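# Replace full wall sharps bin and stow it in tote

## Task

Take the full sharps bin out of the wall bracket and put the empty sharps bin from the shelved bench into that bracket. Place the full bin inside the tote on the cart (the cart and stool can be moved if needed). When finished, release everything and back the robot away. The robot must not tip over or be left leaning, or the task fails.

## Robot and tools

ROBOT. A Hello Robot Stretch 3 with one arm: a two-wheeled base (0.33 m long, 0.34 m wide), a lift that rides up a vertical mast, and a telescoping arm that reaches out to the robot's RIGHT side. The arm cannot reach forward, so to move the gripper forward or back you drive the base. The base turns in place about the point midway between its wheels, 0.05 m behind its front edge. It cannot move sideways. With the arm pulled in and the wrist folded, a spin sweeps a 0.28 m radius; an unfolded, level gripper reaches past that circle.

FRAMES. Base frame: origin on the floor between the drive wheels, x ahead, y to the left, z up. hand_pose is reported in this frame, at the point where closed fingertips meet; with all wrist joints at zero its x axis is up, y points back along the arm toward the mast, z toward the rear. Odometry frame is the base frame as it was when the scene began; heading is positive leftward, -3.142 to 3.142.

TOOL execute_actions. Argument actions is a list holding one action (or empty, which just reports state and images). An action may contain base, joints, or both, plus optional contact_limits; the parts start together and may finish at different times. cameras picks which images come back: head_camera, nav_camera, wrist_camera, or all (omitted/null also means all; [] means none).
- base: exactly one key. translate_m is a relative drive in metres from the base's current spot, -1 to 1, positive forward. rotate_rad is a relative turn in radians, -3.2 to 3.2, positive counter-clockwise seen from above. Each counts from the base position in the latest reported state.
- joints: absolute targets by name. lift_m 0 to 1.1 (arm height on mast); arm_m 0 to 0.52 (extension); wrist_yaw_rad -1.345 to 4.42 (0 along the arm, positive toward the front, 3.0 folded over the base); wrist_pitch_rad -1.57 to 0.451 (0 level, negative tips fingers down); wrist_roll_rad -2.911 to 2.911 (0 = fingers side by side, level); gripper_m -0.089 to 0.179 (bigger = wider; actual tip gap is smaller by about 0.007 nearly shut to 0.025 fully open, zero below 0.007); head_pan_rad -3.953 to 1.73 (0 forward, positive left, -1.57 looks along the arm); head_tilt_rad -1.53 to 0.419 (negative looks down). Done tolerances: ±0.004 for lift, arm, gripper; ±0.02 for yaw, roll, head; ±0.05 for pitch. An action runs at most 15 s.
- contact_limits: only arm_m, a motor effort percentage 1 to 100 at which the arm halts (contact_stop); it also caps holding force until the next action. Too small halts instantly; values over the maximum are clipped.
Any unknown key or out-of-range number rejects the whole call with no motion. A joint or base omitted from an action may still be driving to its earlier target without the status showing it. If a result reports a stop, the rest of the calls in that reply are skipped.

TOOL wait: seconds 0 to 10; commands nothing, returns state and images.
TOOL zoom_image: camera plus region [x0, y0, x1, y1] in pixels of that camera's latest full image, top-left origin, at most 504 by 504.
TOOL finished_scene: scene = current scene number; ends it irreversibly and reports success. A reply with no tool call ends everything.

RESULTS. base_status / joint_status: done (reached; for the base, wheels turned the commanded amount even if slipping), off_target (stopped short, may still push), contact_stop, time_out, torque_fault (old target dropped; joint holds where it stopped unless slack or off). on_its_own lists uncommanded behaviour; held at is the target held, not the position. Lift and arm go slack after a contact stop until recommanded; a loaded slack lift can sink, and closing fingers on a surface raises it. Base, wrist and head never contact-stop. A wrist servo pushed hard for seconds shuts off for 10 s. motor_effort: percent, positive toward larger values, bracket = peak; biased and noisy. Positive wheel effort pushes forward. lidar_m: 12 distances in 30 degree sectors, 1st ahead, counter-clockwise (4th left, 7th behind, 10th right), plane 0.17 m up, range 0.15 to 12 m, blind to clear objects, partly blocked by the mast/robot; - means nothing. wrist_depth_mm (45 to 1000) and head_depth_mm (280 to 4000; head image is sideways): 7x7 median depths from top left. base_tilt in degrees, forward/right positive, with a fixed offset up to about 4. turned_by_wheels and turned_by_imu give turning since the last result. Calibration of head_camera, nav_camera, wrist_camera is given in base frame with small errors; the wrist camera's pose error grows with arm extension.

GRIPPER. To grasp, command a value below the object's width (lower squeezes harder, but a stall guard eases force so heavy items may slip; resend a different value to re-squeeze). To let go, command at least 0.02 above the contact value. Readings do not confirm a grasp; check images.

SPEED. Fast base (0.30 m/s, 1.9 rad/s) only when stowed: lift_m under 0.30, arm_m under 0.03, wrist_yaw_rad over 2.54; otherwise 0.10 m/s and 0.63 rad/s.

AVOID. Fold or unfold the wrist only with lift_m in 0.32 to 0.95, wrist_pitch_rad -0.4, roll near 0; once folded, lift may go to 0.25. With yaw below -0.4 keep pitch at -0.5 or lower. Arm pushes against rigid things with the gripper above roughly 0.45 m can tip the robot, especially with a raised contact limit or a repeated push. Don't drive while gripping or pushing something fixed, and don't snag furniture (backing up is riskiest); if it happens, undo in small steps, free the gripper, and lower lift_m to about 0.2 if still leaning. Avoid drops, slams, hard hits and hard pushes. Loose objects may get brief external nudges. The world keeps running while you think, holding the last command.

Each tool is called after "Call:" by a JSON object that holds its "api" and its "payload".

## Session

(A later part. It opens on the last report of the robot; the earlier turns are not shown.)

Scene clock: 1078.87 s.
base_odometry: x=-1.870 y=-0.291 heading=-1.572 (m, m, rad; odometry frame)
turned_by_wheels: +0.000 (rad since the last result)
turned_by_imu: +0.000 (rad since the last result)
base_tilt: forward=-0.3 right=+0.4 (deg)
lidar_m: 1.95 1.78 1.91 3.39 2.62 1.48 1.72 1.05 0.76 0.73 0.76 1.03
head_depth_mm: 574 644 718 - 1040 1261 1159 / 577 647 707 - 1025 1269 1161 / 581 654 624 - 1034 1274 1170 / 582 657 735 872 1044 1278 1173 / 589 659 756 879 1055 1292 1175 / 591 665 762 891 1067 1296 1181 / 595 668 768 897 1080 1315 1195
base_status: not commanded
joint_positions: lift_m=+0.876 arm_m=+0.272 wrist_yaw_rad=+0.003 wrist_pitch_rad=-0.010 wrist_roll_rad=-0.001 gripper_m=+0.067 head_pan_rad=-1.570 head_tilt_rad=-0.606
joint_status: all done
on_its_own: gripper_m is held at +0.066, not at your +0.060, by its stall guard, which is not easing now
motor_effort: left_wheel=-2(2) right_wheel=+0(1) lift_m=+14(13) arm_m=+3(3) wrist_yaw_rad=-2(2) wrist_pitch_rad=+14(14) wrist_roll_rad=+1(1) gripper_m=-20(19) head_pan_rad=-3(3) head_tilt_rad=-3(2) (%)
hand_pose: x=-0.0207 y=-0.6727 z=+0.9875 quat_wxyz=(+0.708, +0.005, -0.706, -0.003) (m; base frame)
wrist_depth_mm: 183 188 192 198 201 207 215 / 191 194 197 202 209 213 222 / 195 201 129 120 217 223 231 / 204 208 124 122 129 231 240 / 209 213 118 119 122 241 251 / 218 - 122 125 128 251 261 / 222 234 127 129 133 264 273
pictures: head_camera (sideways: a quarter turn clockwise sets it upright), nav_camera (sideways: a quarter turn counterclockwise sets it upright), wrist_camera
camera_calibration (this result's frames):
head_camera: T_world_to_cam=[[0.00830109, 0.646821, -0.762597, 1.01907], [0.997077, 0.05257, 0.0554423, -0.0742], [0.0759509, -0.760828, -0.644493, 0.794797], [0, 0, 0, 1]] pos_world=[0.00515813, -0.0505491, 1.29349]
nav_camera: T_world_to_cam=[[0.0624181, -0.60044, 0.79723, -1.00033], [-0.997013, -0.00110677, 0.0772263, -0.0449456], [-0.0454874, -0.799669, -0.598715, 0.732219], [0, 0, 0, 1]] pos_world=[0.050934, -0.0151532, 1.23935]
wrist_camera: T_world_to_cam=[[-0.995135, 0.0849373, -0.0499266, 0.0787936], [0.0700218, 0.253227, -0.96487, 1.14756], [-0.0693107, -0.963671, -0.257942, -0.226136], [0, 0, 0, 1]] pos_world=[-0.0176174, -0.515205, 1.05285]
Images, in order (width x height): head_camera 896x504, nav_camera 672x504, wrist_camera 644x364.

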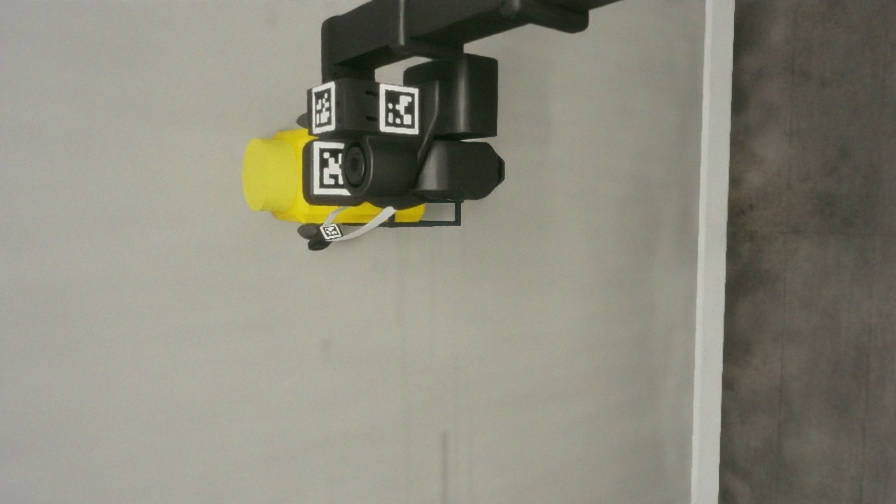

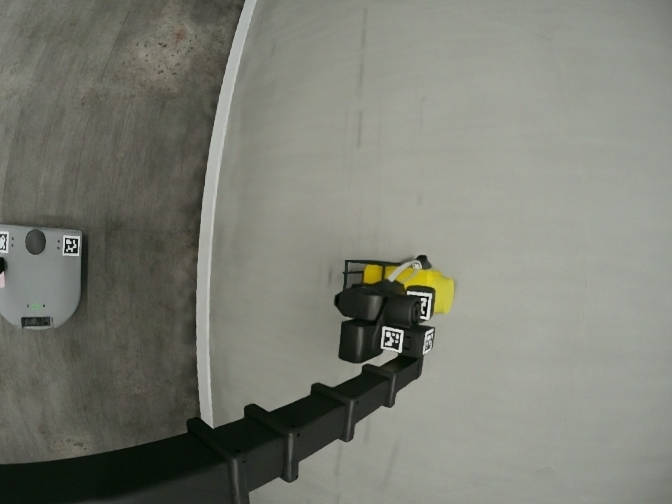

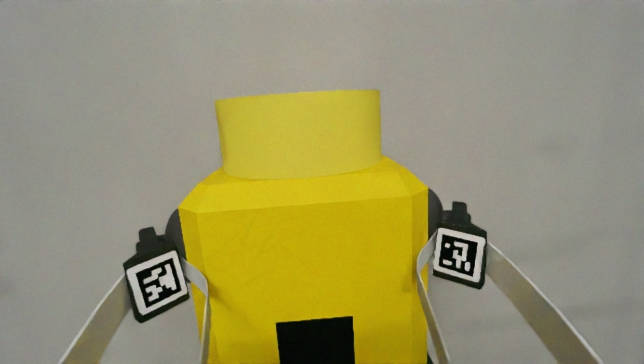

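Call:
{"api": "execute_actions", "payload": {"actions": [{"joints": {"lift_m": 0.855}}], "cameras": ["head_camera", "wrist_camera"]}}

Scene clock: 1081.87 s.
base_odometry: x=-1.870 y=-0.291 heading=-1.572 (m, m, rad; odometry frame)
turned_by_wheels: +0.000 (rad since the last result)
turned_by_imu: +0.000 (rad since the last result)
base_tilt: forward=-0.3 right=+0.4 (deg)
lidar_m: 1.95 1.78 1.90 3.40 2.62 1.48 1.72 1.04 0.76 0.73 0.76 1.03
head_depth_mm: 574 643 719 - 1017 1259 1158 / 578 647 709 - 1026 1262 1163 / 580 651 640 - 1037 1276 1171 / 584 654 734 875 1051 1278 1180 / 588 661 757 881 1050 1287 1179 / 590 666 761 890 1069 1297 1187 / 595 670 765 899 1079 1315 1197
base_status: not commanded
joint_positions: lift_m=+0.855 arm_m=+0.272 wrist_yaw_rad=+0.003 wrist_pitch_rad=-0.010 wrist_roll_rad=-0.001 gripper_m=+0.067 head_pan_rad=-1.570 head_tilt_rad=-0.606
joint_status: all done
on_its_own: gripper_m is held at +0.066, not at your +0.060, by its stall guard, which is not easing now
motor_effort: left_wheel=-2(2) right_wheel=+0(1) lift_m=+15(17) arm_m=+3(3) wrist_yaw_rad=-2(2) wrist_pitch_rad=+14(14) wrist_roll_rad=+1(1) gripper_m=-20(20) head_pan_rad=-3(3) head_tilt_rad=-3(3) (%)
hand_pose: x=-0.0206 y=-0.6727 z=+0.9675 quat_wxyz=(+0.708, +0.005, -0.706, -0.003) (m; base frame)
wrist_depth_mm: 184 188 193 198 202 209 214 / 190 193 198 203 210 214 220 / 196 201 129 120 217 225 230 / 202 208 124 122 129 233 239 / 209 213 118 119 122 245 249 / 218 - 122 124 127 251 259 / 224 233 128 129 133 265 273
pictures: head_camera (sideways: a quarter turn clockwise sets it upright), wrist_camera
camera_calibration (this result's frames):
head_camera: T_world_to_cam=[[0.00830116, 0.646821, -0.762597, 1.01907], [0.997077, 0.0525699, 0.0554423, -0.0742], [0.0759509, -0.760828, -0.644493, 0.794797], [0, 0, 0, 1]] pos_world=[0.00515813, -0.0505491, 1.29349]
wrist_camera: T_world_to_cam=[[-0.995161, 0.084625, -0.0499239, 0.077661], [0.0699401, 0.253255, -0.964868, 1.12826], [-0.0690085, -0.963691, -0.257948, -0.231294], [0, 0, 0, 1]] pos_world=[-0.0175863, -0.515204, 1.03283]
Images, in order (width x height): head_camera 896x504, wrist_camera 644x364.

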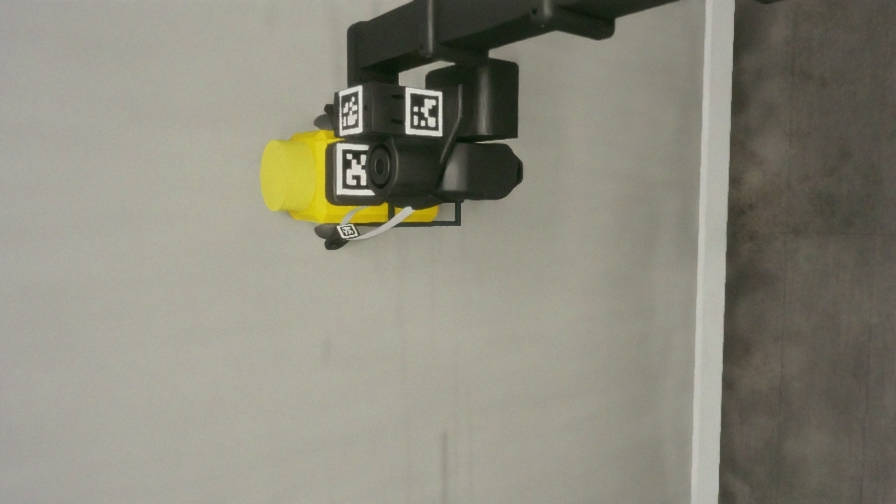

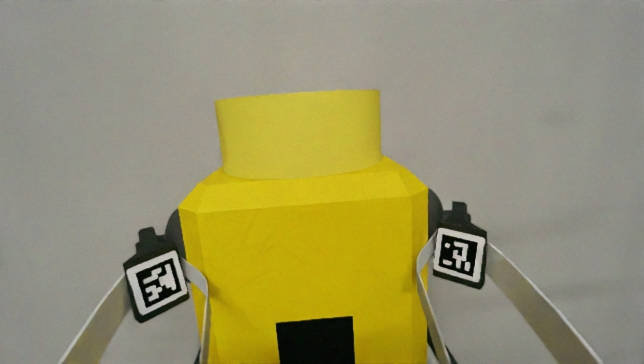

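Call:
{"api": "zoom_image", "payload": {"camera": "head_camera", "region": [240, 90, 540, 270]}}

Region (240, 90, 540, 270) of head_camera's 896x504 image, scaled by 1.680, with more detail than that image has; it fills the top 302 rows of this view, and the rest is white.

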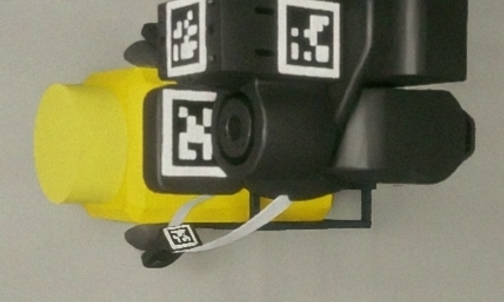

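Call:
{"api": "execute_actions", "payload": {"actions": [{"joints": {"lift_m": 0.843}}], "cameras": ["head_camera", "wrist_camera"]}}

Scene clock: 1095.80 s.
base_odometry: x=-1.870 y=-0.291 heading=-1.572 (m, m, rad; odometry frame)
turned_by_wheels: +0.000 (rad since the last result)
turned_by_imu: +0.000 (rad since the last result)
base_tilt: forward=-0.3 right=+0.4 (deg)
lidar_m: 1.94 1.78 1.90 3.39 2.62 1.48 1.71 1.05 0.76 0.73 0.76 1.03
head_depth_mm: 574 643 731 - 1018 1262 1159 / 578 648 718 - 1041 1264 1165 / 579 654 657 - 1036 1265 1168 / 584 657 736 874 1046 1278 1176 / 586 659 755 880 1055 1289 1184 / 590 663 763 887 1072 1298 1183 / 594 671 763 898 1085 1308 1192
base_status: not commanded
joint_positions: lift_m=+0.844 arm_m=+0.272 wrist_yaw_rad=+0.003 wrist_pitch_rad=-0.010 wrist_roll_rad=-0.001 gripper_m=+0.067 head_pan_rad=-1.570 head_tilt_rad=-0.606
joint_status: all done
on_its_own: gripper_m is held at +0.066, not at your +0.060, by its stall guard, which is not easing now
motor_effort: left_wheel=-2(2) right_wheel=+0(1) lift_m=+15(16) arm_m=+3(3) wrist_yaw_rad=-2(2) wrist_pitch_rad=+14(14) wrist_roll_rad=+1(1) gripper_m=-19(20) head_pan_rad=-3(3) head_tilt_rad=-3(3) (%)
hand_pose: x=-0.0206 y=-0.6727 z=+0.9555 quat_wxyz=(+0.708, +0.005, -0.706, -0.003) (m; base frame)
wrist_depth_mm: 183 188 193 197 202 208 213 / 190 193 198 203 208 215 222 / 196 201 129 121 216 223 231 / 202 207 123 122 129 231 239 / 210 213 118 120 122 244 249 / 220 - 123 124 127 255 260 / 224 234 128 128 130 262 274
pictures: head_camera (sideways: a quarter turn clockwise sets it upright), wrist_camera
camera_calibration (this result's frames):
head_camera: T_world_to_cam=[[0.00830109, 0.646821, -0.762597, 1.01907], [0.997077, 0.05257, 0.0554423, -0.0742], [0.0759509, -0.760828, -0.644493, 0.794797], [0, 0, 0, 1]] pos_world=[0.00515813, -0.0505491, 1.29349]
wrist_camera: T_world_to_cam=[[-0.995176, 0.0844568, -0.0499222, 0.0769902], [0.0698957, 0.253267, -0.964868, 1.11669], [-0.068846, -0.963703, -0.257948, -0.23439], [0, 0, 0, 1]] pos_world=[-0.0175696, -0.515204, 1.02084]
Images, in order (width x height): head_camera 896x504, wrist_camera 644x364.

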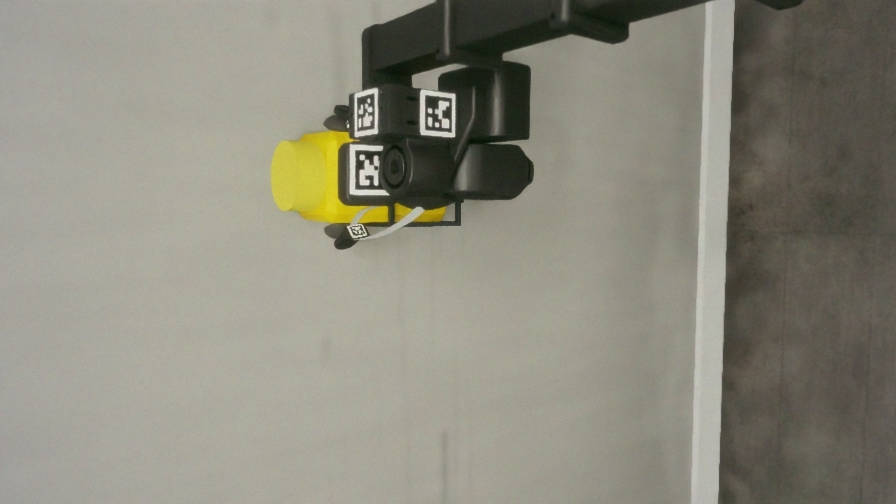

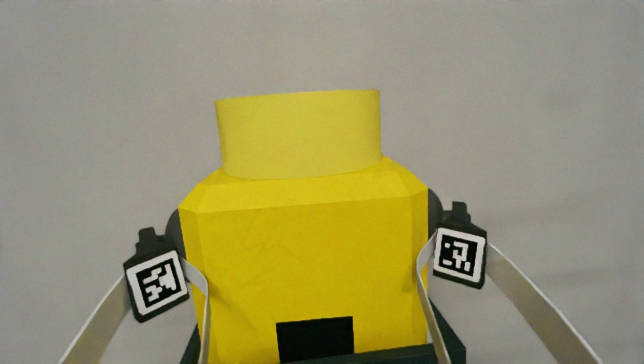

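Call:
{"api": "zoom_image", "payload": {"camera": "head_camera", "region": [260, 90, 560, 270]}}

Region (260, 90, 560, 270) of head_camera's 896x504 image, scaled by 1.680, with more detail than that image has; it fills the top 302 rows of this view, and the rest is white.

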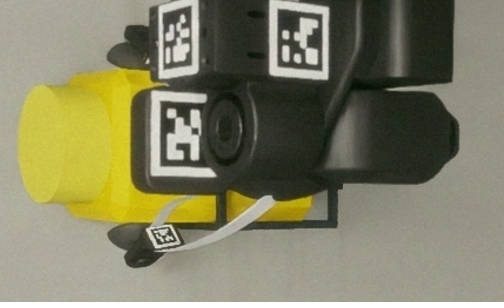

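Call:
{"api": "execute_actions", "payload": {"actions": [{"joints": {"lift_m": 0.835}}], "cameras": ["head_camera", "wrist_camera"]}}

Scene clock: 1106.37 s.
base_odometry: x=-1.870 y=-0.291 heading=-1.572 (m, m, rad; odometry frame)
turned_by_wheels: +0.000 (rad since the last result)
turned_by_imu: +0.000 (rad since the last result)
base_tilt: forward=-0.3 right=+0.3 (deg)
lidar_m: 1.95 1.78 1.90 3.39 2.62 1.48 1.71 1.05 0.76 0.73 0.76 1.03
head_depth_mm: 574 644 733 - 1032 1260 1156 / 578 646 720 - 1040 1265 1157 / 581 652 656 - 1061 1272 1169 / 584 655 736 874 1048 1278 1173 / 588 659 755 881 1061 1289 1183 / 592 665 762 890 1070 1299 1184 / 594 669 767 898 1078 1307 1186
base_status: not commanded
joint_positions: lift_m=+0.836 arm_m=+0.272 wrist_yaw_rad=+0.003 wrist_pitch_rad=-0.007 wrist_roll_rad=-0.001 gripper_m=+0.067 head_pan_rad=-1.570 head_tilt_rad=-0.606
joint_status: all done
on_its_own: gripper_m is held at +0.066, not at your +0.060, by its stall guard, which is not easing now
motor_effort: left_wheel=-2(2) right_wheel=+0(0) lift_m=+14(14) arm_m=+3(3) wrist_yaw_rad=-2(2) wrist_pitch_rad=+13(14) wrist_roll_rad=+1(1) gripper_m=-20(20) head_pan_rad=-3(4) head_tilt_rad=-3(2) (%)
hand_pose: x=-0.0206 y=-0.6728 z=+0.9483 quat_wxyz=(+0.708, +0.004, -0.706, -0.002) (m; base frame)
wrist_depth_mm: 183 188 193 197 203 209 213 / 190 193 199 204 211 217 221 / 195 199 128 120 217 223 228 / 202 207 123 122 129 234 238 / 210 213 118 119 122 243 248 / 216 - 122 124 127 250 261 / 224 234 126 127 129 263 273
pictures: head_camera (sideways: a quarter turn clockwise sets it upright), wrist_camera
camera_calibration (this result's frames):
head_camera: T_world_to_cam=[[0.00830124, 0.64682, -0.762597, 1.01907], [0.997077, 0.0525697, 0.0554423, -0.0741999], [0.0759508, -0.760828, -0.644493, 0.794797], [0, 0, 0, 1]] pos_world=[0.00515812, -0.0505491, 1.29349]
wrist_camera: T_world_to_cam=[[-0.995185, 0.0841985, -0.0501708, 0.0767267], [0.0698722, 0.250493, -0.965594, 1.10854], [-0.0687341, -0.96445, -0.25517, -0.239462], [0, 0, 0, 1]] pos_world=[-0.0175584, -0.515092, 1.01315]
Images, in order (width x height): head_camera 896x504, wrist_camera 644x364.

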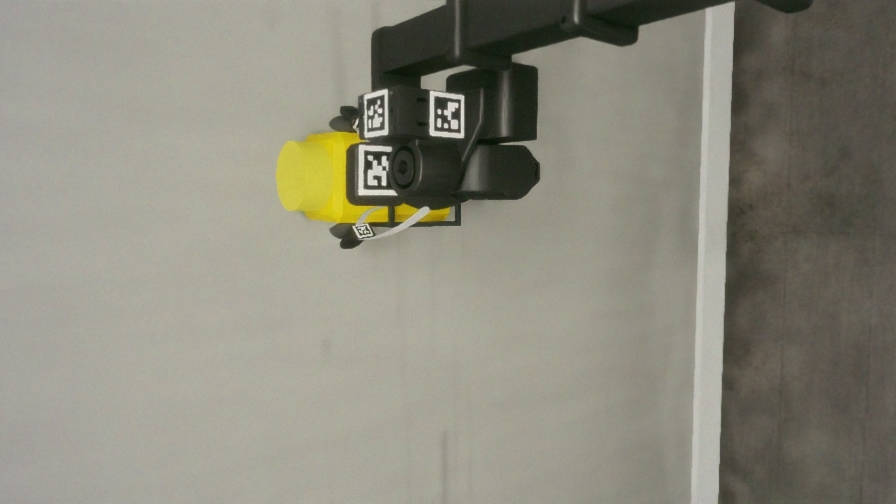

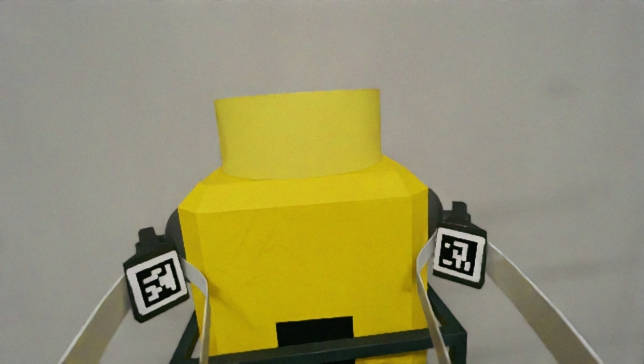

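Call:
{"api": "zoom_image", "payload": {"camera": "head_camera", "region": [260, 90, 560, 270]}}

Region (260, 90, 560, 270) of head_camera's 896x504 image, scaled by 1.680, with more detail than that image has; it fills the top 302 rows of this view, and the rest is white.

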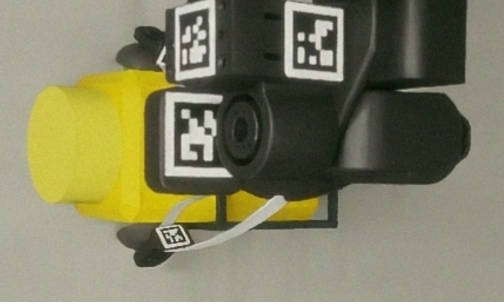

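Call:
{"api": "execute_actions", "payload": {"actions": [{"joints": {"lift_m": 0.83}}], "cameras": ["head_camera", "wrist_camera"]}}

Scene clock: 1115.43 s.
base_odometry: x=-1.870 y=-0.291 heading=-1.572 (m, m, rad; odometry frame)
turned_by_wheels: +0.000 (rad since the last result)
turned_by_imu: +0.000 (rad since the last result)
base_tilt: forward=-0.3 right=+0.3 (deg)
lidar_m: 1.95 1.78 1.90 3.37 2.61 1.49 1.71 1.05 0.76 0.73 0.76 1.03
head_depth_mm: 575 644 732 - 1048 1268 1152 / 577 647 722 - 1055 1260 1161 / 580 652 655 - 1060 1275 1165 / 584 657 739 870 1044 1279 1171 / 588 659 754 882 1065 1288 1176 / 592 663 760 890 1067 1297 1184 / 595 668 767 901 1080 1316 1192
base_status: not commanded
joint_positions: lift_m=+0.831 arm_m=+0.272 wrist_yaw_rad=+0.004 wrist_pitch_rad=+0.010 wrist_roll_rad=-0.001 gripper_m=+0.067 head_pan_rad=-1.570 head_tilt_rad=-0.606
joint_status: all done
on_its_own: gripper_m is held at +0.066, not at your +0.060, by its stall guard, which is not easing now
motor_effort: left_wheel=-2(2) right_wheel=+0(0) lift_m=+13(15) arm_m=+3(3) wrist_yaw_rad=-2(2) wrist_pitch_rad=+5(13) wrist_roll_rad=+1(1) gripper_m=-20(20) head_pan_rad=-3(3) head_tilt_rad=-3(3) (%)
hand_pose: x=-0.0205 y=-0.6732 z=+0.9478 quat_wxyz=(+0.708, -0.002, -0.706, +0.005) (m; base frame)
wrist_depth_mm: 185 188 193 199 204 210 214 / 190 195 199 202 210 217 222 / 198 201 129 121 216 222 229 / 202 207 123 121 130 236 238 / 209 215 118 120 122 240 247 / 216 - 122 124 127 249 258 / 223 230 126 126 128 259 268
pictures: head_camera (sideways: a quarter turn clockwise sets it upright), wrist_camera
camera_calibration (this result's frames):
head_camera: T_world_to_cam=[[0.00830093, 0.64682, -0.762597, 1.01907], [0.997077, 0.0525702, 0.0554423, -0.0741999], [0.0759511, -0.760828, -0.644493, 0.794797], [0, 0, 0, 1]] pos_world=[0.00515815, -0.0505491, 1.29349]
wrist_camera: T_world_to_cam=[[-0.99519, 0.0832244, -0.0516848, 0.0775414], [0.0699054, 0.233644, -0.969806, 1.10085], [-0.0686357, -0.968754, -0.238338, -0.258826], [0, 0, 0, 1]] pos_world=[-0.017552, -0.5144, 1.00993]
Images, in order (width x height): head_camera 896x504, wrist_camera 644x364.

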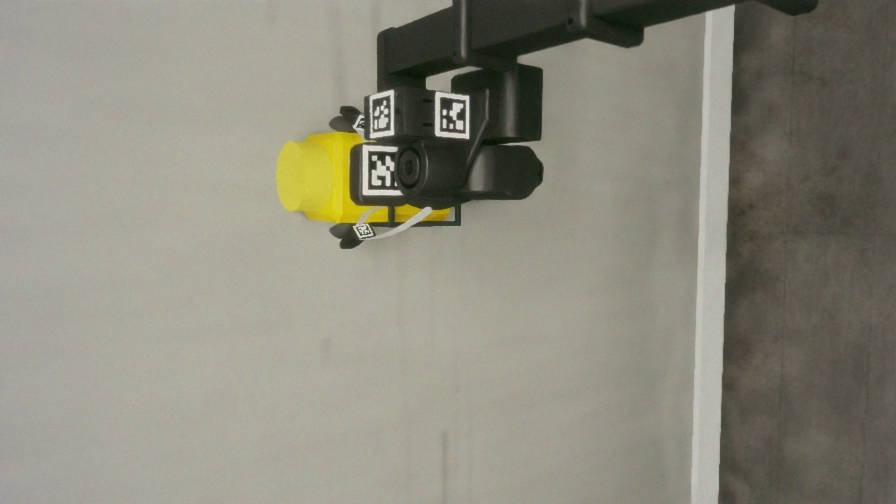

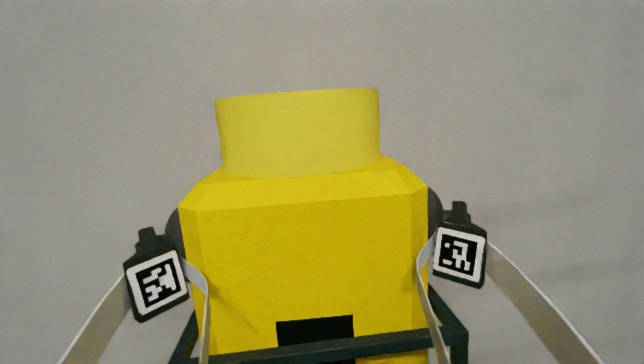

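The bin has seated on the bracket floor (pitch effort dropped to 5). Releasing now.

Call:
{"api": "execute_actions", "payload": {"actions": [{"joints": {"gripper_m": 0.13, "lift_m": 0.836}}], "cameras": ["head_camera", "wrist_camera"]}}

Call:
{"api": "execute_actions", "payload": {"actions": [{"joints": {"gripper_m": 0.165}}], "cameras": ["head_camera", "wrist_camera"]}}

Scene clock: 1121.47 s.
base_odometry: x=-1.870 y=-0.291 heading=-1.572 (m, m, rad; odometry frame)
turned_by_wheels: +0.000 (rad since the last result)
turned_by_imu: +0.000 (rad since the last result)
base_tilt: forward=-0.4 right=+0.3 (deg)
lidar_m: 1.94 1.79 1.90 3.40 2.61 1.48 1.71 1.04 0.76 0.73 0.76 1.03
head_depth_mm: 573 645 730 - 1031 1254 1150 / 578 648 718 - 1038 1265 1162 / 581 652 659 - 1059 1273 1165 / 583 655 736 874 1048 1281 1171 / 587 662 753 880 1059 1289 1178 / 594 666 760 891 1071 1299 1193 / 596 668 770 895 1081 1312 1190
base_status: not commanded
joint_positions: lift_m=+0.835 arm_m=+0.272 wrist_yaw_rad=+0.004 wrist_pitch_rad=-0.002 wrist_roll_rad=-0.001 gripper_m=+0.130 head_pan_rad=-1.570 head_tilt_rad=-0.606
joint_status: all done
motor_effort: left_wheel=-3(3) right_wheel=+1(2) lift_m=+37(36) arm_m=+2(3) wrist_yaw_rad=-2(3) wrist_pitch_rad=+10(12) wrist_roll_rad=+1(1) gripper_m=+1(79) head_pan_rad=-2(4) head_tilt_rad=-3(3) (%)
hand_pose: x=-0.0205 y=-0.6729 z=+0.9497 quat_wxyz=(+0.708, +0.002, -0.706, +0.000) (m; base frame)
wrist_depth_mm: 184 188 192 197 202 209 214 / 188 194 199 203 209 215 222 / 197 200 131 122 216 224 230 / 202 205 128 124 132 235 237 / 210 212 119 122 125 243 249 / 218 - 124 126 130 253 258 / 224 231 127 129 132 262 271
pictures: head_camera (sideways: a quarter turn clockwise sets it upright), wrist_camera
camera_calibration (this result's frames):
head_camera: T_world_to_cam=[[0.00830116, 0.64682, -0.762597, 1.01907], [0.997077, 0.0525699, 0.0554423, -0.0741999], [0.0759509, -0.760828, -0.644493, 0.794797], [0, 0, 0, 1]] pos_world=[0.00515813, -0.0505491, 1.29349]
wrist_camera: T_world_to_cam=[[-0.9952, 0.0837188, -0.0506721, 0.0770098], [0.0698442, 0.244968, -0.967012, 1.10753], [-0.0685441, -0.96591, -0.249639, -0.245481], [0, 0, 0, 1]] pos_world=[-0.0175404, -0.514868, 1.01361]
Images, in order (width x height): head_camera 896x504, wrist_camera 644x364.

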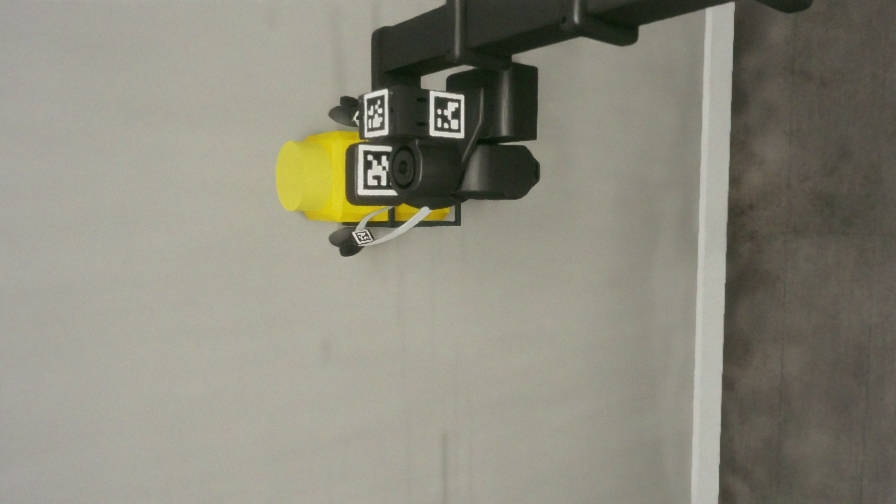

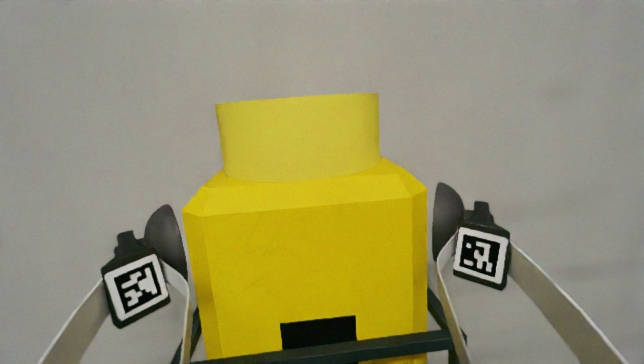

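Scene clock: 1122.30 s.
base_odometry: x=-1.870 y=-0.291 heading=-1.572 (m, m, rad; odometry frame)
turned_by_wheels: +0.000 (rad since the last result)
turned_by_imu: +0.000 (rad since the last result)
base_tilt: forward=-0.3 right=+0.4 (deg)
lidar_m: 1.95 1.79 1.90 3.38 2.62 1.48 1.71 1.04 0.76 0.73 0.76 1.03
head_depth_mm: 575 642 730 - 1032 1256 1152 / 576 648 723 - 1042 1264 1161 / 580 651 660 - 1058 1276 1166 / 584 655 737 875 1042 1291 1177 / 588 661 756 882 1057 1297 1180 / 592 666 761 890 1070 1302 1183 / 595 667 767 897 1080 1314 1188
base_status: not commanded
joint_positions: lift_m=+0.835 arm_m=+0.272 wrist_yaw_rad=+0.004 wrist_pitch_rad=-0.001 wrist_roll_rad=-0.001 gripper_m=+0.165 head_pan_rad=-1.570 head_tilt_rad=-0.606
joint_status: all done
motor_effort: left_wheel=-3(3) right_wheel=+1(1) lift_m=+37(37) arm_m=+4(3) wrist_yaw_rad=-2(2) wrist_pitch_rad=+10(10) wrist_roll_rad=+1(1) gripper_m=+1(83) head_pan_rad=-3(3) head_tilt_rad=-3(2) (%)
hand_pose: x=-0.0205 y=-0.6729 z=+0.9497 quat_wxyz=(+0.708, +0.002, -0.706, +0.001) (m; base frame)
wrist_depth_mm: 185 188 192 198 202 208 214 / 189 195 199 203 211 215 221 / 196 202 131 123 217 225 231 / 203 206 128 124 141 233 239 / 210 216 119 121 126 - 248 / 214 225 124 126 131 250 260 / 228 231 128 129 132 260 272
pictures: head_camera (sideways: a quarter turn clockwise sets it upright), wrist_camera
camera_calibration (this result's frames):
head_camera: T_world_to_cam=[[0.00830116, 0.64682, -0.762597, 1.01907], [0.997077, 0.0525699, 0.0554423, -0.0741999], [0.0759509, -0.760828, -0.644493, 0.794797], [0, 0, 0, 1]] pos_world=[0.00515813, -0.0505491, 1.29349]
wrist_camera: T_world_to_cam=[[-0.9952, 0.0837114, -0.050685, 0.0770192], [0.0698445, 0.244823, -0.967049, 1.1075], [-0.0685442, -0.965947, -0.249494, -0.245638], [0, 0, 0, 1]] pos_world=[-0.0175404, -0.514862, 1.01363]
Images, in order (width x height): head_camera 896x504, wrist_camera 644x364.

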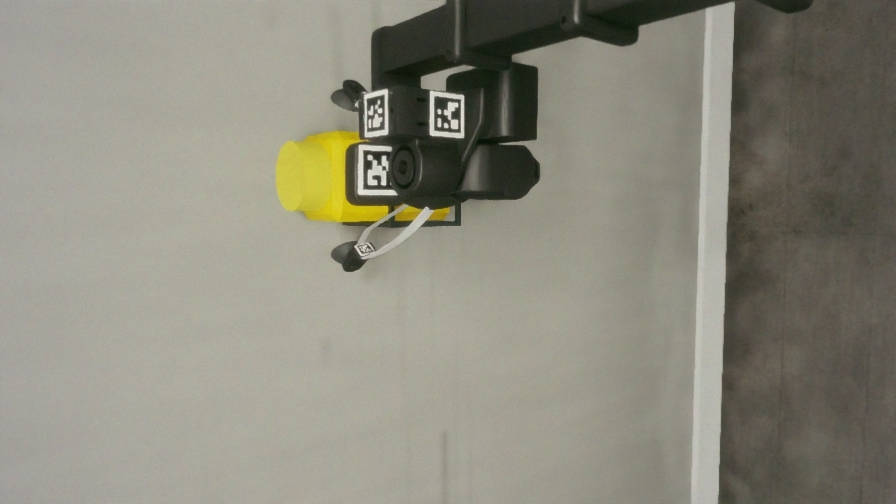

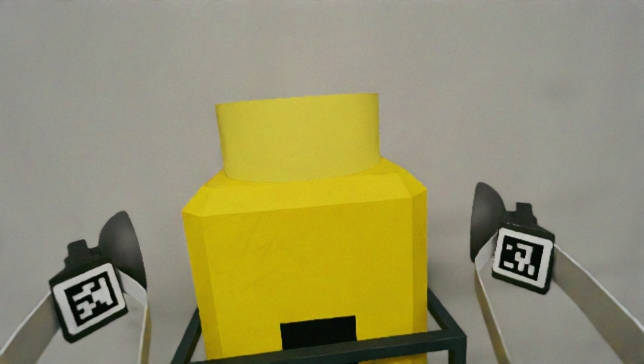

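Call:
{"api": "execute_actions", "payload": {"actions": [{"joints": {"lift_m": 0.86}}], "cameras": ["head_camera", "wrist_camera"]}}

Call:
{"api": "execute_actions", "payload": {"actions": [{"joints": {"arm_m": 0.0}}], "cameras": ["head_camera", "wrist_camera"]}}

Scene clock: 1127.83 s.
base_odometry: x=-1.870 y=-0.291 heading=-1.572 (m, m, rad; odometry frame)
turned_by_wheels: +0.000 (rad since the last result)
turned_by_imu: +0.000 (rad since the last result)
base_tilt: forward=-0.3 right=+0.3 (deg)
lidar_m: 1.94 1.78 1.91 3.39 2.62 1.48 1.71 1.04 0.76 0.73 0.76 1.03
head_depth_mm: 574 644 720 - 1014 1247 1157 / 577 648 712 - 1022 1265 1164 / 580 651 674 - 1031 1279 1170 / 584 657 738 876 1047 1277 1172 / 587 660 755 881 1060 1286 1176 / 590 665 761 889 1068 1297 1186 / 594 669 768 895 1083 1309 1185
base_status: not commanded
joint_positions: lift_m=+0.859 arm_m=+0.272 wrist_yaw_rad=+0.004 wrist_pitch_rad=-0.001 wrist_roll_rad=-0.001 gripper_m=+0.165 head_pan_rad=-1.570 head_tilt_rad=-0.606
joint_status: all done
motor_effort: left_wheel=-2(3) right_wheel=+1(2) lift_m=+36(37) arm_m=+3(3) wrist_yaw_rad=-2(2) wrist_pitch_rad=+10(10) wrist_roll_rad=+1(1) gripper_m=+1(1) head_pan_rad=-4(3) head_tilt_rad=-3(3) (%)
hand_pose: x=-0.0205 y=-0.6729 z=+0.9739 quat_wxyz=(+0.708, +0.002, -0.706, +0.001) (m; base frame)
wrist_depth_mm: 185 188 193 197 203 209 214 / 189 195 201 204 211 216 222 / 196 200 206 211 215 223 232 / 202 207 141 127 227 230 238 / 209 215 137 128 145 - 249 / 214 224 124 125 130 252 261 / 227 230 130 131 136 261 267
pictures: head_camera (sideways: a quarter turn clockwise sets it upright), wrist_camera
camera_calibration (this result's frames):
head_camera: T_world_to_cam=[[0.00830116, 0.646821, -0.762597, 1.01907], [0.997077, 0.0525699, 0.0554423, -0.0742], [0.0759509, -0.760828, -0.644493, 0.794797], [0, 0, 0, 1]] pos_world=[0.00515813, -0.0505491, 1.29349]
wrist_camera: T_world_to_cam=[[-0.9952, 0.0836673, -0.0507597, 0.0782932], [0.0698474, 0.243996, -0.967258, 1.1306], [-0.0685426, -0.96616, -0.248668, -0.240557], [0, 0, 0, 1]] pos_world=[-0.0175404, -0.514828, 1.03774]
Images, in order (width x height): head_camera 896x504, wrist_camera 644x364.

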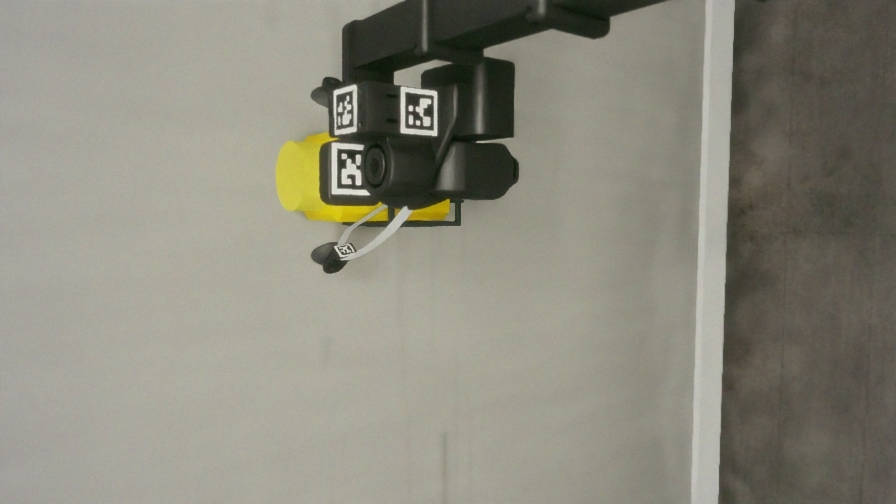

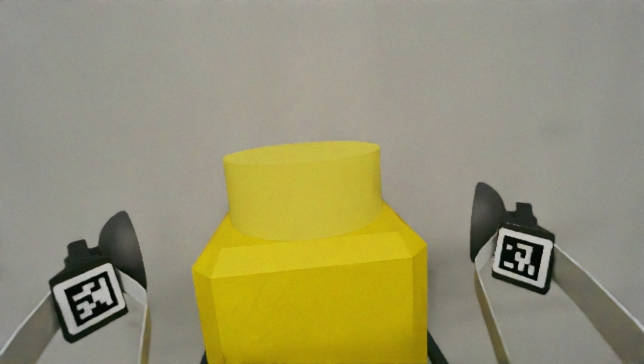

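Scene clock: 1131.07 s.
base_odometry: x=-1.870 y=-0.291 heading=-1.572 (m, m, rad; odometry frame)
turned_by_wheels: +0.000 (rad since the last result)
turned_by_imu: +0.000 (rad since the last result)
base_tilt: forward=-0.3 right=+0.3 (deg)
lidar_m: 1.95 1.78 1.91 3.39 2.62 1.48 1.71 1.05 0.76 0.73 0.76 1.03
head_depth_mm: 574 643 733 841 1041 1174 - / 577 648 725 855 999 - - / 580 652 664 740 983 - - / 584 657 748 867 1054 1285 1167 / 587 662 754 881 1058 1289 1182 / 592 665 761 890 1068 1301 1186 / 596 669 767 896 1081 1311 1197
base_status: not commanded
joint_positions: lift_m=+0.859 arm_m=+0.000 wrist_yaw_rad=+0.002 wrist_pitch_rad=+0.000 wrist_roll_rad=-0.001 gripper_m=+0.165 head_pan_rad=-1.570 head_tilt_rad=-0.606
joint_status: all done
motor_effort: left_wheel=-3(3) right_wheel=+1(1) lift_m=+36(35) arm_m=-4(7) wrist_yaw_rad=-1(2) wrist_pitch_rad=+9(10) wrist_roll_rad=+1(1) gripper_m=+0(1) head_pan_rad=-3(3) head_tilt_rad=-2(3) (%)
hand_pose: x=-0.0209 y=-0.4015 z=+0.9740 quat_wxyz=(+0.708, +0.001, -0.706, +0.000) (m; base frame)
wrist_depth_mm: 425 429 436 452 459 472 491 / 435 438 456 462 479 488 508 / 441 456 466 478 495 508 525 / 455 470 481 397 516 509 557 / 463 487 505 409 536 - 559 / 492 504 523 538 553 581 592 / 520 525 540 565 586 592 616
pictures: head_camera (sideways: a quarter turn clockwise sets it upright), wrist_camera
camera_calibration (this result's frames):
head_camera: T_world_to_cam=[[0.00830201, 0.646821, -0.762596, 1.01907], [0.997077, 0.0525685, 0.0554424, -0.0742], [0.0759499, -0.760828, -0.644494, 0.794798], [0, 0, 0, 1]] pos_world=[0.00515806, -0.0505491, 1.29349]
wrist_camera: T_world_to_cam=[[-0.995056, 0.085351, -0.0507841, 0.0558525], [0.0702641, 0.243605, -0.967326, 1.06438], [-0.0701909, -0.966112, -0.248398, 0.0214239], [0, 0, 0, 1]] pos_world=[-0.0177079, -0.243359, 1.03776]
Images, in order (width x height): head_camera 896x504, wrist_camera 644x364.

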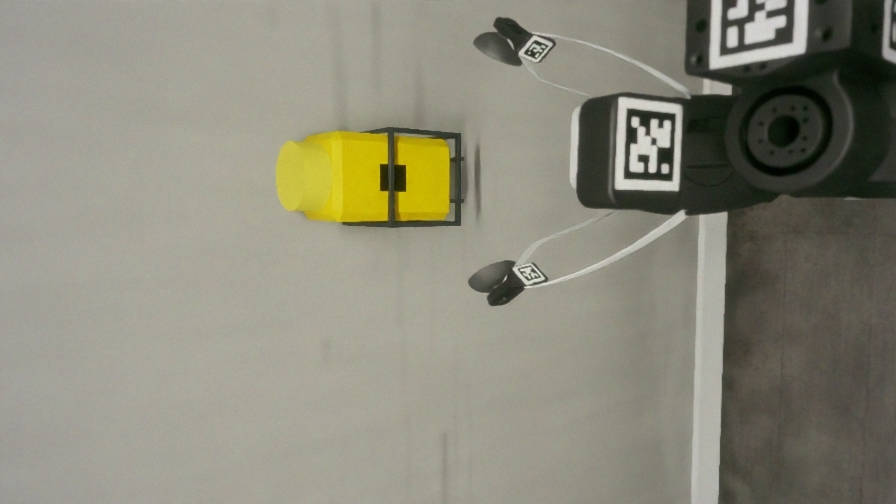

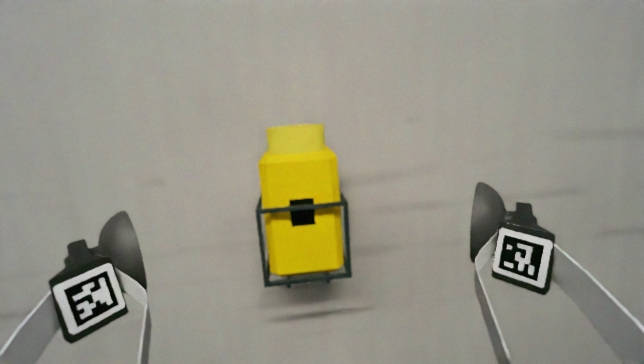

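Call:
{"api": "zoom_image", "payload": {"camera": "head_camera", "region": [260, 100, 500, 250]}}

Call:
{"api": "zoom_image", "payload": {"camera": "wrist_camera", "region": [220, 100, 400, 310]}}

Region (260, 100, 500, 250) of head_camera's 896x504 image, scaled by 2.100, with more detail than that image has; it fills the top 315 rows of this view, and the rest is white.

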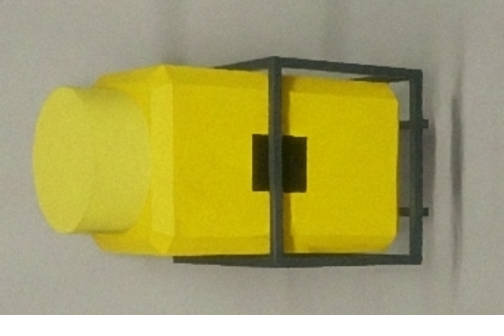

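Region (220, 100, 400, 310) of wrist_camera's 644x364 image, scaled by 2.400; it fills the left 432 columns of this view, and the rest is white.

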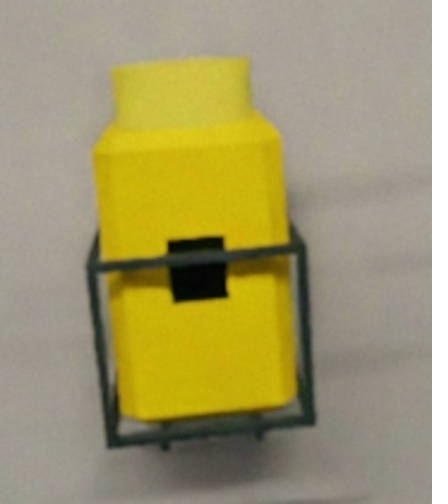

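Call:
{"api": "execute_actions", "payload": {"actions": [{"joints": {"wrist_pitch_rad": -0.4, "gripper_m": 0.04, "lift_m": 0.8}}], "cameras": []}}

Call:
{"api": "execute_actions", "payload": {"actions": [{"joints": {"wrist_yaw_rad": 2.85}, "base": {"translate_m": 0.3}}], "cameras": ["head_camera", "nav_camera"]}}

Scene clock: 1144.33 s.
base_odometry: x=-1.870 y=-0.291 heading=-1.572 (m, m, rad; odometry frame)
turned_by_wheels: +0.000 (rad since the last result)
turned_by_imu: +0.000 (rad since the last result)
base_tilt: forward=-0.3 right=+0.4 (deg)
lidar_m: 1.95 1.78 1.90 3.40 2.61 1.48 1.71 1.05 0.76 0.73 0.76 1.03
head_depth_mm: 574 644 732 851 1016 1255 - / 577 646 725 855 1025 1258 - / 582 652 663 739 1036 - - / 584 656 745 874 1051 1277 1177 / 587 661 753 880 1057 1294 1182 / 591 667 761 890 1068 1293 1181 / 594 669 767 899 1074 1307 1191
base_status: not commanded
joint_positions: lift_m=+0.801 arm_m=+0.000 wrist_yaw_rad=+0.002 wrist_pitch_rad=-0.414 wrist_roll_rad=-0.001 gripper_m=+0.040 head_pan_rad=-1.570 head_tilt_rad=-0.606
joint_status: all done
motor_effort: left_wheel=-3(3) right_wheel=+2(1) lift_m=+14(32) arm_m=-4(4) wrist_yaw_rad=-1(1) wrist_pitch_rad=+6(11) wrist_roll_rad=+1(1) gripper_m=+0(82) head_pan_rad=-3(3) head_tilt_rad=-3(3) (%)
hand_pose: x=-0.0211 y=-0.3702 z=+0.8142 quat_wxyz=(+0.693, +0.146, -0.691, -0.145) (m; base frame)
wrist_depth_mm: 405 421 404 350 453 470 488 / 440 455 468 483 500 520 536 / 485 500 516 535 552 572 608 / 533 548 568 590 630 652 667 / 583 607 628 681 699 754 796 / 675 705 791 776 853 906 933 / 760 798 850 921 916 930 924
pictures: none
No camera images: the call's "cameras" was empty. Leave "cameras" out to get every camera's image.

Scene clock: 1148.83 s.
base_odometry: x=-1.871 y=-0.591 heading=-1.572 (m, m, rad; odometry frame)
turned_by_wheels: +0.000 (rad since the last result)
turned_by_imu: +0.000 (rad since the last result)
base_tilt: forward=-0.3 right=+0.4 (deg)
lidar_m: 1.65 1.66 1.57 3.39 3.06 1.79 1.78 1.04 0.76 0.73 0.76 1.03
head_depth_mm: 573 640 730 847 1013 1257 - / 576 645 738 856 1021 1266 - / 579 651 740 860 1031 1273 - / 583 654 747 869 1044 1269 - / 587 658 754 875 1055 1296 1182 / 591 665 760 882 1067 1296 1191 / 594 668 764 892 1079 1308 1191
base_status: done
joint_positions: lift_m=+0.801 arm_m=+0.000 wrist_yaw_rad=+2.846 wrist_pitch_rad=-0.414 wrist_roll_rad=-0.001 gripper_m=+0.040 head_pan_rad=-1.570 head_tilt_rad=-0.606
joint_status: all done
motor_effort: left_wheel=-3(5) right_wheel=+2(5) lift_m=+14(13) arm_m=-4(4) wrist_yaw_rad=+2(5) wrist_pitch_rad=+6(6) wrist_roll_rad=+1(1) gripper_m=+1(0) head_pan_rad=-3(4) head_tilt_rad=-3(3) (%)
hand_pose: x=+0.0442 y=+0.0700 z=+0.8142 quat_wxyz=(+0.246, +0.705, +0.042, +0.664) (m; base frame)
wrist_depth_mm: - - - - - - - / - - - - - - - / - - - - - - - / - - - - - - - / - - - - - - - / - - - - - - - / 989 - 958 938 916 935 913
pictures: head_camera (sideways: a quarter turn clockwise sets it upright), nav_camera (sideways: a quarter turn counterclockwise sets it upright)
camera_calibration (this result's frames):
head_camera: T_world_to_cam=[[0.00830201, 0.646821, -0.762597, 1.01907], [0.997077, 0.0525685, 0.0554424, -0.0742], [0.0759499, -0.760828, -0.644494, 0.794797], [0, 0, 0, 1]] pos_world=[0.00515806, -0.0505491, 1.29349]
nav_camera: T_world_to_cam=[[0.0624173, -0.60044, 0.79723, -1.00033], [-0.997013, -0.0011054, 0.0772263, -0.0449456], [-0.0454885, -0.799669, -0.598716, 0.73222], [0, 0, 0, 1]] pos_world=[0.050934, -0.0151532, 1.23935]
Images, in order (width x height): head_camera 896x504, nav_camera 672x504.

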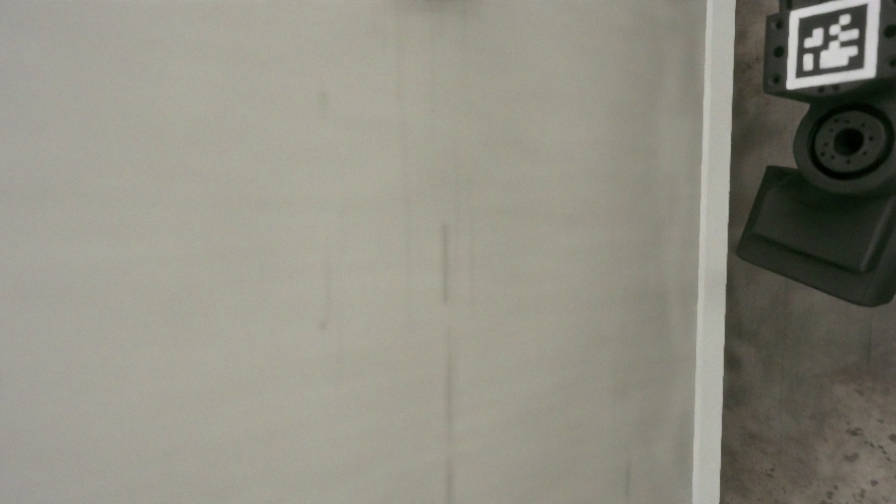

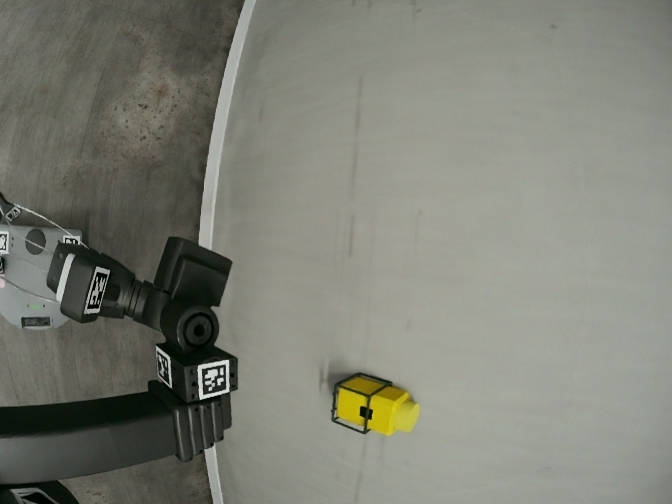

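Call:
{"api": "execute_actions", "payload": {"actions": [{"joints": {"head_pan_rad": -3.5, "head_tilt_rad": -0.35}}], "cameras": ["head_camera", "nav_camera"]}}

Scene clock: 1156.63 s.
base_odometry: x=-1.871 y=-0.591 heading=-1.572 (m, m, rad; odometry frame)
turned_by_wheels: +0.000 (rad since the last result)
turned_by_imu: +0.000 (rad since the last result)
base_tilt: forward=-0.3 right=+0.3 (deg)
lidar_m: 1.65 1.66 1.57 3.39 3.06 1.79 1.78 1.04 0.76 0.73 0.75 1.03
head_depth_mm: 2055 2239 2421 2665 2153 1692 - / 1982 2175 2341 2555 2169 1699 - / 1930 2097 2215 2320 2124 1650 - / 1881 2011 2145 2240 2112 1671 - / 1821 1948 2128 2312 2224 1670 1437 / 1757 1907 2052 2231 2235 1682 1354 / 1718 1849 1996 2158 2242 1688 1356
base_status: not commanded
joint_positions: lift_m=+0.801 arm_m=+0.000 wrist_yaw_rad=+2.846 wrist_pitch_rad=-0.414 wrist_roll_rad=-0.001 gripper_m=+0.040 head_pan_rad=-3.493 head_tilt_rad=-0.360
joint_status: all done
motor_effort: left_wheel=-4(4) right_wheel=+2(2) lift_m=+14(14) arm_m=-4(4) wrist_yaw_rad=+3(3) wrist_pitch_rad=+6(7) wrist_roll_rad=+1(1) gripper_m=+0(0) head_pan_rad=-4(47) head_tilt_rad=+4(21) (%)
hand_pose: x=+0.0442 y=+0.0700 z=+0.8142 quat_wxyz=(+0.246, +0.705, +0.042, +0.664) (m; base frame)
wrist_depth_mm: - - - - - - - / - - - - - - - / - - - - - - - / - - - - - - - / - - - - - - - / - - - - - - - / 964 - 957 961 951 963 972
pictures: head_camera (sideways: a quarter turn clockwise sets it upright), nav_camera (sideways: a quarter turn counterclockwise sets it upright)
camera_calibration (this result's frames):
head_camera: T_world_to_cam=[[0.411577, -0.160086, -0.897205, 1.19212], [-0.283057, -0.958221, 0.0411256, -0.0477679], [-0.866305, 0.237034, -0.439695, 0.534094], [0, 0, 0, 1]] pos_world=[-0.0414816, 0.0184711, 1.30638]
nav_camera: T_world_to_cam=[[-0.385797, 0.0752925, 0.919506, -1.15706], [0.36024, 0.929839, 0.0750069, -0.05036], [-0.849346, 0.36018, -0.385852, 0.460157], [0, 0, 0, 1]] pos_world=[-0.0374157, -0.0317948, 1.24525]
Images, in order (width x height): head_camera 896x504, nav_camera 672x504.

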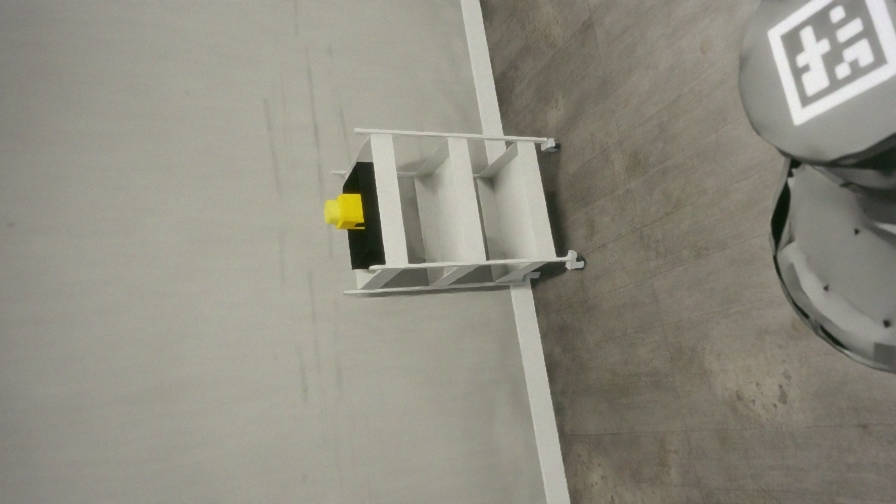

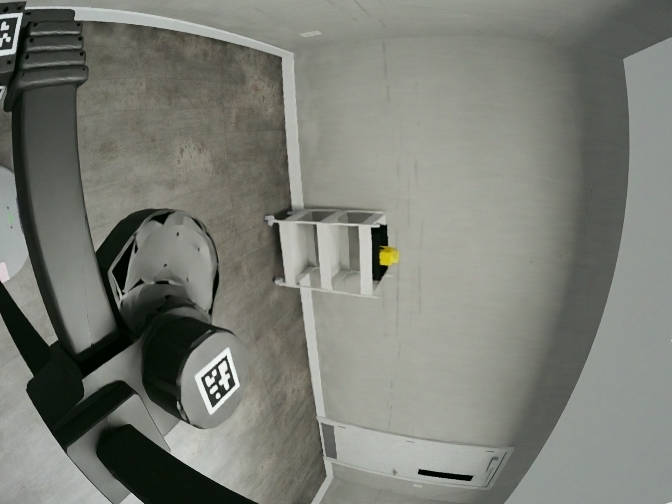

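Call:
{"api": "zoom_image", "payload": {"camera": "head_camera", "region": [300, 120, 460, 300]}}

Region (300, 120, 460, 300) of head_camera's 896x504 image, scaled by 2.800, with more detail than that image has.

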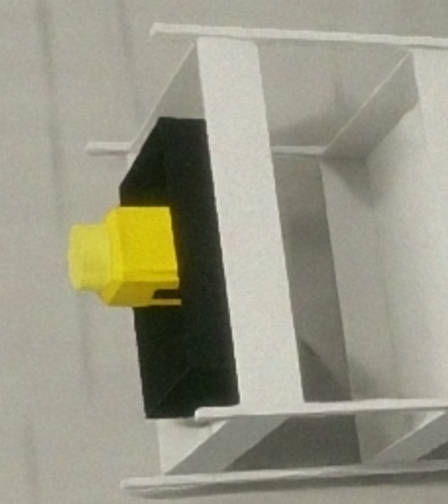

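The full bin is upright in the tote, the empty one is seated in the bracket, and the robot is clear and level. Ending the scene.

Call:
{"api": "finished_scene", "payload": {"scene": 2}}

The scene is finished: the task was done.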